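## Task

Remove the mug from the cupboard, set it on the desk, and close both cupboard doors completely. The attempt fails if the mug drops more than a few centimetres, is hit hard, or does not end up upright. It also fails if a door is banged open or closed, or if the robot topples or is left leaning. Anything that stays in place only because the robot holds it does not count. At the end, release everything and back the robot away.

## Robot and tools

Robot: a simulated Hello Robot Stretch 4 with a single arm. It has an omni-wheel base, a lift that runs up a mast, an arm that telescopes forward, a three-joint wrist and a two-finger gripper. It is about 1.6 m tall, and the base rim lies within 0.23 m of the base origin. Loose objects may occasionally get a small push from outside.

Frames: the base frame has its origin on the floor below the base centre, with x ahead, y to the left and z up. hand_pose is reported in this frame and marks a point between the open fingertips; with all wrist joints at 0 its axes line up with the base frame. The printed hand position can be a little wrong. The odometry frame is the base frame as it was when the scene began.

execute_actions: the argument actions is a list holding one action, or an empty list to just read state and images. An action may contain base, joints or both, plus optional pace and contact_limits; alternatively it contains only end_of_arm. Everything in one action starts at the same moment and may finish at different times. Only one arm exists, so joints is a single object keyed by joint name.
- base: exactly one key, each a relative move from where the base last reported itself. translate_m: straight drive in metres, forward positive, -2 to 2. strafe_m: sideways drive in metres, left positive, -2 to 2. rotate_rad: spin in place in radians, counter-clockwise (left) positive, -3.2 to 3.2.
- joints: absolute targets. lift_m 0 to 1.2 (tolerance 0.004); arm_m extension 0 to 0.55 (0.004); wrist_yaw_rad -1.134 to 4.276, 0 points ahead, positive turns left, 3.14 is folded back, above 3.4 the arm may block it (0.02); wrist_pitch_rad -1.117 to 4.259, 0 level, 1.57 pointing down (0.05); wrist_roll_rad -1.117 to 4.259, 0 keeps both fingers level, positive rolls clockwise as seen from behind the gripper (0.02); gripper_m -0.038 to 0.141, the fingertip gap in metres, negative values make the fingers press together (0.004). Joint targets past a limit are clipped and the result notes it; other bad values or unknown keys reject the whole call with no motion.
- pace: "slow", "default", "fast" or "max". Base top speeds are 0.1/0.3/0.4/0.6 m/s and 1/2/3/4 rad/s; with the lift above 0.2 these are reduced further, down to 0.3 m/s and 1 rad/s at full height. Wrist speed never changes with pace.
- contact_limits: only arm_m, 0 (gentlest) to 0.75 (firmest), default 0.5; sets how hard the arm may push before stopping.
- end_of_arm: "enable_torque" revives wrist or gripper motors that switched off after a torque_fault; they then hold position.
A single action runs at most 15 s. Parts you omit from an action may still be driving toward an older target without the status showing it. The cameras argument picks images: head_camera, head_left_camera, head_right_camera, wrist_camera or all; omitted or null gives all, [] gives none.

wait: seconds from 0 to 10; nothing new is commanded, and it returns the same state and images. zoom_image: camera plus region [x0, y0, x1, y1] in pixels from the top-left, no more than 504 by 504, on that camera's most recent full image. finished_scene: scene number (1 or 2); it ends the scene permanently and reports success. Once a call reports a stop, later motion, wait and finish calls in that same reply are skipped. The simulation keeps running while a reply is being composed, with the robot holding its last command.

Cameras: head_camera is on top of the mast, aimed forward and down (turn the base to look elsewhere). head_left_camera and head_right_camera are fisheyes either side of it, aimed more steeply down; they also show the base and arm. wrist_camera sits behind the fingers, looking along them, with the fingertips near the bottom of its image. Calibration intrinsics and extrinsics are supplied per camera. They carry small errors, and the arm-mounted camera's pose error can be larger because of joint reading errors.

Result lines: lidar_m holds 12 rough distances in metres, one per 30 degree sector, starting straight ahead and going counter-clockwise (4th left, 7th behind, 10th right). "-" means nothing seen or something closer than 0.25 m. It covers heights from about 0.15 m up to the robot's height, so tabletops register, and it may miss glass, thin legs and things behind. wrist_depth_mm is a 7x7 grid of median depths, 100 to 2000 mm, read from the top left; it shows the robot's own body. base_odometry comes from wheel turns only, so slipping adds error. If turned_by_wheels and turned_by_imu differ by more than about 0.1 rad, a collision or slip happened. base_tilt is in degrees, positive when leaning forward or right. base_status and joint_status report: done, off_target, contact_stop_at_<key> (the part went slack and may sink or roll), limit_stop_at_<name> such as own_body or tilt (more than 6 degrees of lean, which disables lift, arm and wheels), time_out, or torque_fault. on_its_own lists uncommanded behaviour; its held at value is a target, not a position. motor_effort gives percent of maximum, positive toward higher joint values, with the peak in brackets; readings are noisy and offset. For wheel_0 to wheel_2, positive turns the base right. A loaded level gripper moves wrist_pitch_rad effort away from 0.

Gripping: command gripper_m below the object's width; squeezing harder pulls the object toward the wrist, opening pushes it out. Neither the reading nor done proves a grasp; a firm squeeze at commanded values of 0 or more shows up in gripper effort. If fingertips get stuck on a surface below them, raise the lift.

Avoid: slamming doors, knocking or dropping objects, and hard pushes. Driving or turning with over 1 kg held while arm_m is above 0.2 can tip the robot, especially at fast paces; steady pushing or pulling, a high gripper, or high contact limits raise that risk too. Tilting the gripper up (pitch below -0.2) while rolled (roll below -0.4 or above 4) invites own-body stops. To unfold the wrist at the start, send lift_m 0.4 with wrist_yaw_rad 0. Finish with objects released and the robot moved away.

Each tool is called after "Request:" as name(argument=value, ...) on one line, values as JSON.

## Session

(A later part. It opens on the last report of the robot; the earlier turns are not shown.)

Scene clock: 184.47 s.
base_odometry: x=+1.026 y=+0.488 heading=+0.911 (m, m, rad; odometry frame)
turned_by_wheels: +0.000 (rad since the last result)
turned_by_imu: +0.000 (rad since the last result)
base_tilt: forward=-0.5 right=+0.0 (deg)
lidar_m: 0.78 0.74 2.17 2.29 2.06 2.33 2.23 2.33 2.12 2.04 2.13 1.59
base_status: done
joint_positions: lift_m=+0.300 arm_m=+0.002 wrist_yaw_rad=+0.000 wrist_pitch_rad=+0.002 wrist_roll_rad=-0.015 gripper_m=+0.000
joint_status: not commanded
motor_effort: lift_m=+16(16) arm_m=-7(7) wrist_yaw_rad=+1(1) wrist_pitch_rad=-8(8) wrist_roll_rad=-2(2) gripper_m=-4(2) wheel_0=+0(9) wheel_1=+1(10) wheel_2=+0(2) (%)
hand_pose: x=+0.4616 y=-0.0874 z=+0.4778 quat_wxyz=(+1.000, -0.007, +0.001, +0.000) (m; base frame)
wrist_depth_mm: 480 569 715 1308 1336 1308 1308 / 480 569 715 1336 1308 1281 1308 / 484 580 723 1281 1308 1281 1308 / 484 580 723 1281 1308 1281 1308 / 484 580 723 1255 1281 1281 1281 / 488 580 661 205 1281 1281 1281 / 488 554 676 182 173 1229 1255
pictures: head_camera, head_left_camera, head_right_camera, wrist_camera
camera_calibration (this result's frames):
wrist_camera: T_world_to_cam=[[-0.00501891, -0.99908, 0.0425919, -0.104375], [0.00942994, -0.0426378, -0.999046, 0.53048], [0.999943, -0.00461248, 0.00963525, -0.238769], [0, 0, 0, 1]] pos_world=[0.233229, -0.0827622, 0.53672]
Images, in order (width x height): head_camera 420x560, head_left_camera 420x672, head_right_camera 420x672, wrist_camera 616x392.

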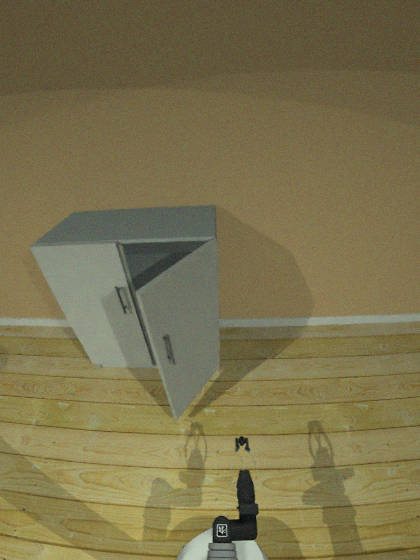

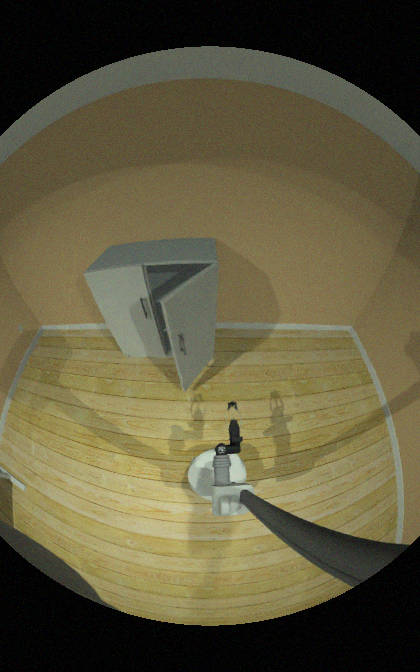

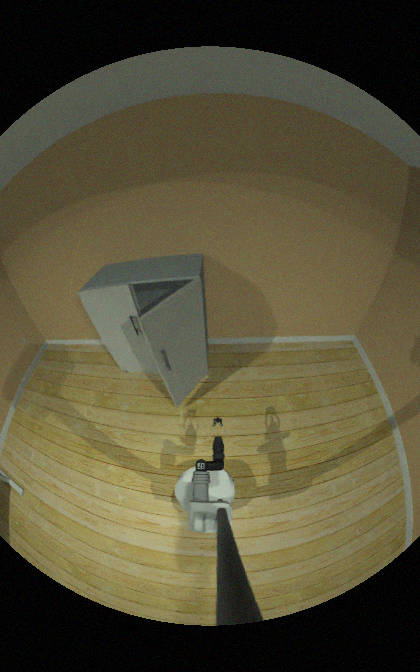

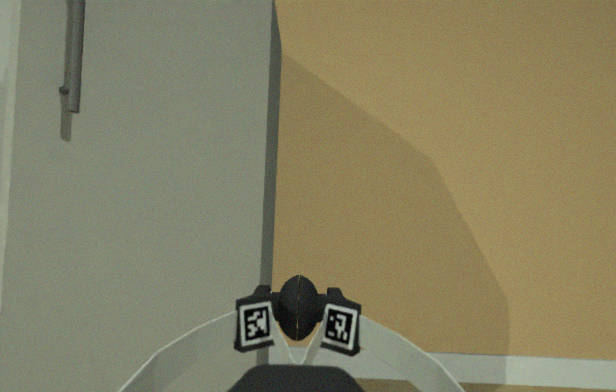

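Request:
execute_actions(actions=[{"joints":{"arm_m":0.26},"base":{"translate_m":0.1}}], cameras=[])

Request:
execute_actions(actions=[{"base":{"strafe_m":0.41},"pace":"slow"}])

Scene clock: 186.60 s.
base_odometry: x=+1.087 y=+0.567 heading=+0.911 (m, m, rad; odometry frame)
turned_by_wheels: +0.000 (rad since the last result)
turned_by_imu: -0.001 (rad since the last result)
base_tilt: forward=-0.5 right=-0.1 (deg)
lidar_m: 0.73 0.63 2.03 2.72 2.06 2.45 2.34 2.43 2.13 2.04 2.03 1.49
base_status: done
joint_positions: lift_m=+0.300 arm_m=+0.259 wrist_yaw_rad=+0.000 wrist_pitch_rad=+0.002 wrist_roll_rad=-0.015 gripper_m=+0.000
joint_status: all done
motor_effort: lift_m=+16(16) arm_m=+7(7) wrist_yaw_rad=+0(0) wrist_pitch_rad=-6(6) wrist_roll_rad=-1(2) gripper_m=-7(5) wheel_0=+0(6) wheel_1=+1(7) wheel_2=+1(10) (%)
hand_pose: x=+0.7182 y=-0.0874 z=+0.4778 quat_wxyz=(+1.000, -0.007, +0.001, +0.000) (m; base frame)
wrist_depth_mm: 304 362 455 960 960 946 960 / 303 364 455 946 960 960 960 / 303 364 455 946 946 960 946 / 304 364 459 931 931 946 946 / 304 366 459 931 931 931 946 / 306 366 415 205 931 931 946 / 307 347 433 183 173 931 917
pictures: none
No camera images: the call's "cameras" was empty. Leave "cameras" out to get every camera's image.

Scene clock: 191.83 s.
base_odometry: x=+0.763 y=+0.818 heading=+0.911 (m, m, rad; odometry frame)
turned_by_wheels: +0.000 (rad since the last result)
turned_by_imu: -0.001 (rad since the last result)
base_tilt: forward=-0.6 right=+0.1 (deg)
lidar_m: 0.70 1.00 2.04 2.32 1.66 2.19 2.34 2.42 2.55 2.44 2.05 0.89
base_status: done
joint_positions: lift_m=+0.300 arm_m=+0.259 wrist_yaw_rad=+0.000 wrist_pitch_rad=+0.002 wrist_roll_rad=-0.015 gripper_m=+0.000
joint_status: not commanded
motor_effort: lift_m=+16(16) arm_m=+7(7) wrist_yaw_rad=+1(19) wrist_pitch_rad=-7(8) wrist_roll_rad=-2(4) gripper_m=-3(6) wheel_0=-2(9) wheel_1=+1(6) wheel_2=+0(1) (%)
hand_pose: x=+0.7181 y=-0.0875 z=+0.4778 quat_wxyz=(+1.000, -0.007, +0.001, +0.000) (m; base frame)
wrist_depth_mm: 473 473 228 251 301 370 946 / 473 473 225 252 301 373 946 / 469 473 225 250 300 373 931 / 466 469 225 251 300 368 931 / 466 462 224 252 300 370 931 / 462 462 216 204 298 370 931 / 462 462 211 182 173 370 931
pictures: head_camera, head_left_camera, head_right_camera, wrist_camera
camera_calibration (this result's frames):
wrist_camera: T_world_to_cam=[[-0.00537817, -0.999078, 0.0425913, -0.102933], [0.00955604, -0.0426413, -0.999045, 0.528005], [0.99994, -0.00496603, 0.00977656, -0.495417], [0, 0, 0, 1]] pos_world=[0.489788, -0.0827834, 0.536728]
Images, in order (width x height): head_camera 420x560, head_left_camera 420x672, head_right_camera 420x672, wrist_camera 616x392.

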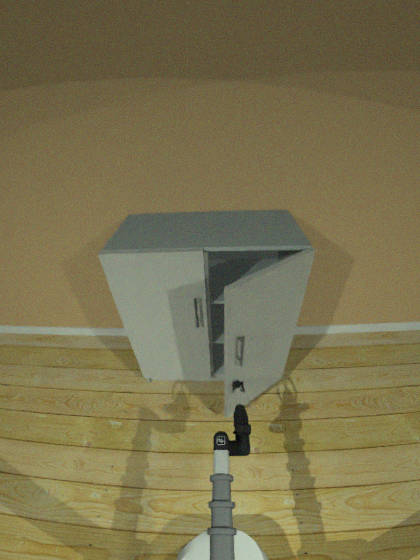

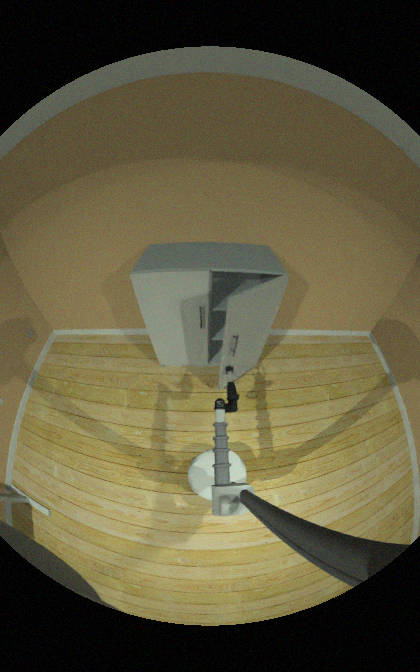

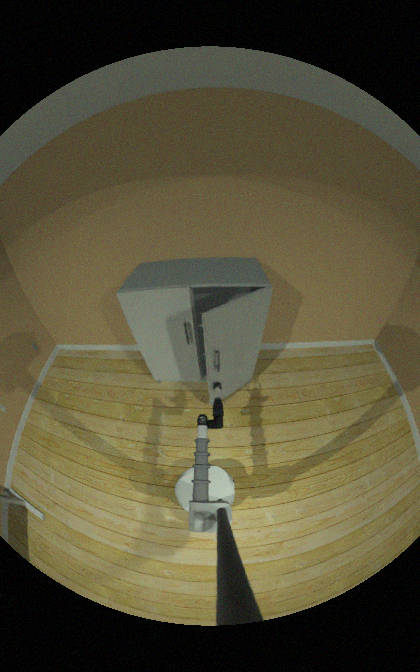

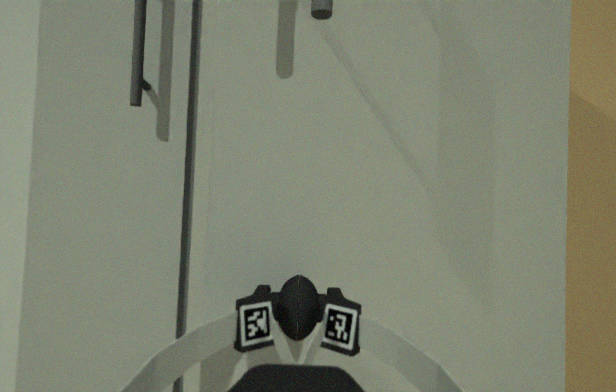

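Request:
execute_actions(actions=[{"joints":{"arm_m":0.49},"pace":"slow","contact_limits":{"arm_m":0.15}}], cameras=["head_camera","wrist_camera"])

Scene clock: 195.47 s.
base_odometry: x=+0.763 y=+0.818 heading=+0.911 (m, m, rad; odometry frame)
turned_by_wheels: +0.000 (rad since the last result)
turned_by_imu: +0.000 (rad since the last result)
base_tilt: forward=-0.5 right=+0.0 (deg)
lidar_m: 0.94 1.01 2.04 2.32 1.71 2.18 2.34 2.40 2.55 2.44 2.03 1.01
base_status: not commanded
joint_positions: lift_m=+0.300 arm_m=+0.489 wrist_yaw_rad=+0.000 wrist_pitch_rad=+0.002 wrist_roll_rad=-0.015 gripper_m=+0.000
joint_status: all done
motor_effort: lift_m=+16(16) arm_m=+7(9) wrist_yaw_rad=-1(1) wrist_pitch_rad=-7(7) wrist_roll_rad=-2(2) gripper_m=-4(8) wheel_0=-2(2) wheel_1=+1(1) wheel_2=+0(0) (%)
contact_limits: arm_m 0.15
hand_pose: x=+0.9482 y=-0.0874 z=+0.4779 quat_wxyz=(+1.000, -0.007, +0.001, +0.000) (m; base frame)
wrist_depth_mm: 244 244 245 246 246 246 246 / 243 243 244 244 245 245 246 / 242 242 243 243 244 244 244 / 240 241 242 241 242 243 244 / 238 240 240 240 241 241 241 / 239 239 239 204 240 241 241 / 236 238 237 182 174 240 240
pictures: head_camera, wrist_camera
camera_calibration (this result's frames):
wrist_camera: T_world_to_cam=[[-0.00477933, -0.999081, 0.0425908, -0.102091], [0.00969631, -0.0426356, -0.999044, 0.525715], [0.999942, -0.00436179, 0.00989117, -0.725441], [0, 0, 0, 1]] pos_world=[0.719813, -0.0827471, 0.536735]
Images, in order (width x height): head_camera 420x560, wrist_camera 616x392.

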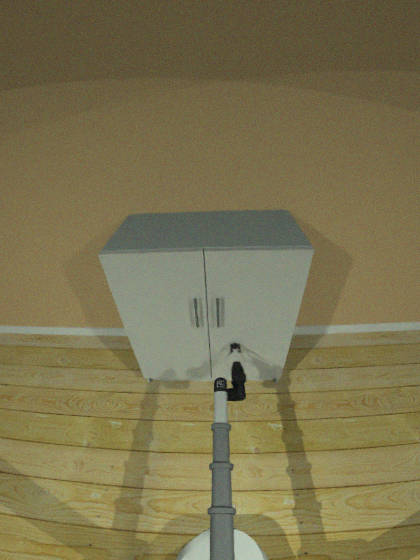

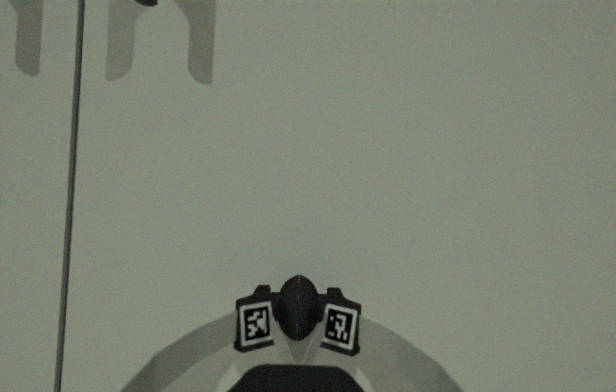

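Nearly flush. One gentle nudge to seat it fully.

Request:
execute_actions(actions=[{"joints":{"arm_m":0.52},"pace":"slow","contact_limits":{"arm_m":0.1}}], cameras=[])

Scene clock: 196.33 s.
base_odometry: x=+0.763 y=+0.818 heading=+0.911 (m, m, rad; odometry frame)
turned_by_wheels: +0.000 (rad since the last result)
turned_by_imu: +0.000 (rad since the last result)
base_tilt: forward=-0.5 right=-0.1 (deg)
lidar_m: 0.93 1.00 2.04 2.29 1.69 2.21 2.34 2.41 2.57 2.45 2.04 0.98
base_status: not commanded
joint_positions: lift_m=+0.300 arm_m=+0.496 wrist_yaw_rad=-0.005 wrist_pitch_rad=+0.001 wrist_roll_rad=-0.015 gripper_m=+0.000
joint_status: arm_m contact_stop (moved +0.008 of +0.031)
on_its_own: arm_m is slack since a contact_stop (your +0.520 is given up); wrist_yaw_rad is at rest, and its effort (+15) is outside its rest range (-13 to +13)
motor_effort: lift_m=+16(16) arm_m=+0(13) wrist_yaw_rad=+15(23) wrist_pitch_rad=-4(6) wrist_roll_rad=-1(0) gripper_m=-3(2) wheel_0=+2(2) wheel_1=+2(2) wheel_2=-5(5) (%)
contact_limits: arm_m 0.1
hand_pose: x=+0.9552 y=-0.0890 z=+0.4781 quat_wxyz=(+1.000, -0.007, +0.001, -0.003) (m; base frame)
wrist_depth_mm: 236 237 238 239 239 240 241 / 236 236 237 238 238 239 240 / 235 235 236 236 237 238 239 / 234 234 235 236 236 237 238 / 231 233 234 235 236 236 236 / 232 232 218 206 234 236 235 / 229 230 232 162 180 233 234
pictures: none
No camera images: the call's "cameras" was empty. Leave "cameras" out to get every camera's image.

Request:
execute_actions(actions=[{"joints":{"arm_m":0.44},"base":{"strafe_m":0.14}}], cameras=["wrist_camera"])

Scene clock: 198.10 s.
base_odometry: x=+0.652 y=+0.904 heading=+0.911 (m, m, rad; odometry frame)
turned_by_wheels: +0.000 (rad since the last result)
turned_by_imu: +0.000 (rad since the last result)
base_tilt: forward=-0.5 right=+0.0 (deg)
lidar_m: 0.94 1.00 2.04 2.17 1.59 2.03 2.33 2.43 2.70 2.59 2.01 1.00
base_status: done
joint_positions: lift_m=+0.300 arm_m=+0.441 wrist_yaw_rad=+0.000 wrist_pitch_rad=+0.002 wrist_roll_rad=-0.015 gripper_m=+0.000
joint_status: all done
motor_effort: lift_m=+16(16) arm_m=-7(7) wrist_yaw_rad=+0(15) wrist_pitch_rad=-6(7) wrist_roll_rad=-1(2) gripper_m=-3(6) wheel_0=+1(10) wheel_1=-1(7) wheel_2=+1(1) (%)
hand_pose: x=+0.9006 y=-0.0874 z=+0.4779 quat_wxyz=(+1.000, -0.007, +0.001, +0.000) (m; base frame)
wrist_depth_mm: 291 293 293 293 296 296 297 / 291 291 291 291 293 294 293 / 289 290 291 290 291 293 293 / 287 290 290 289 291 291 291 / 286 287 289 289 289 290 289 / 285 287 286 204 289 290 289 / 283 285 283 183 173 287 287
pictures: wrist_camera
camera_calibration (this result's frames):
wrist_camera: T_world_to_cam=[[-0.00501769, -0.99908, 0.0425923, -0.102173], [0.00963206, -0.0426391, -0.999044, 0.526215], [0.999941, -0.00460265, 0.00983715, -0.677858], [0, 0, 0, 1]] pos_world=[0.672237, -0.0827615, 0.536732]
Images, in order (width x height): wrist_camera 616x392.

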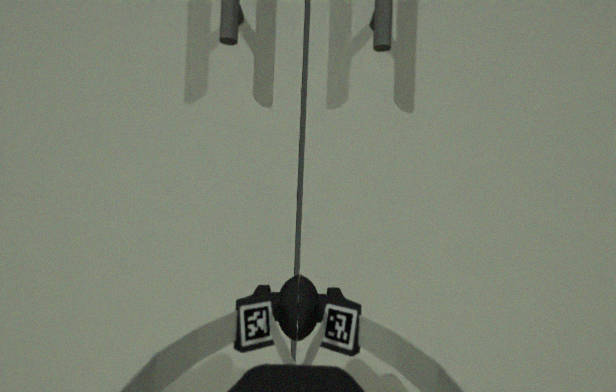

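Flush on both. Move clear.

Request:
execute_actions(actions=[{"joints":{"arm_m":0.0},"base":{"translate_m":-0.2},"pace":"fast"}], cameras=["head_left_camera"])

Request:
finished_scene(scene=1)

Scene clock: 200.17 s.
base_odometry: x=+0.529 y=+0.746 heading=+0.911 (m, m, rad; odometry frame)
turned_by_wheels: +0.000 (rad since the last result)
turned_by_imu: +0.000 (rad since the last result)
base_tilt: forward=-0.6 right=+0.0 (deg)
lidar_m: 1.14 1.19 2.25 2.01 1.48 1.96 2.12 2.18 2.71 2.59 2.33 1.19
base_status: done
joint_positions: lift_m=+0.300 arm_m=+0.002 wrist_yaw_rad=+0.000 wrist_pitch_rad=+0.002 wrist_roll_rad=-0.015 gripper_m=+0.000
joint_status: all done
motor_effort: lift_m=+16(16) arm_m=-7(7) wrist_yaw_rad=+0(1) wrist_pitch_rad=-7(7) wrist_roll_rad=-2(1) gripper_m=-2(2) wheel_0=-1(6) wheel_1=+2(5) wheel_2=-3(17) (%)
hand_pose: x=+0.4616 y=-0.0875 z=+0.4778 quat_wxyz=(+1.000, -0.007, +0.001, +0.000) (m; base frame)
wrist_depth_mm: 1397 931 946 931 946 931 1397 / 1397 931 917 931 946 946 1397 / 1397 931 931 931 931 931 1397 / 1366 931 917 931 931 931 1397 / 1397 917 917 904 904 931 1366 / 1366 931 904 205 917 917 1397 / 1281 904 917 183 173 917 1366
pictures: head_left_camera
Images, in order (width x height): head_left_camera 420x672.

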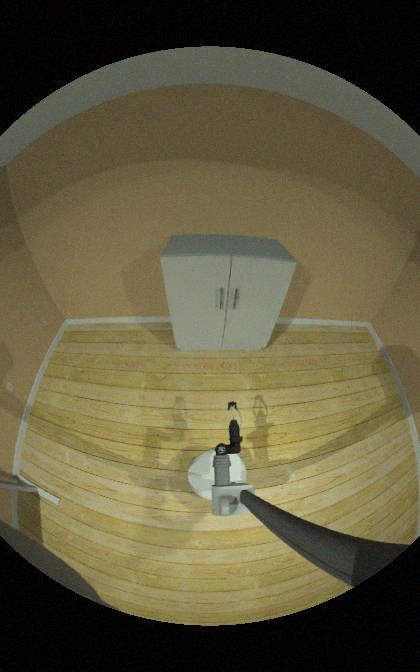

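The scene is finished: the task was done.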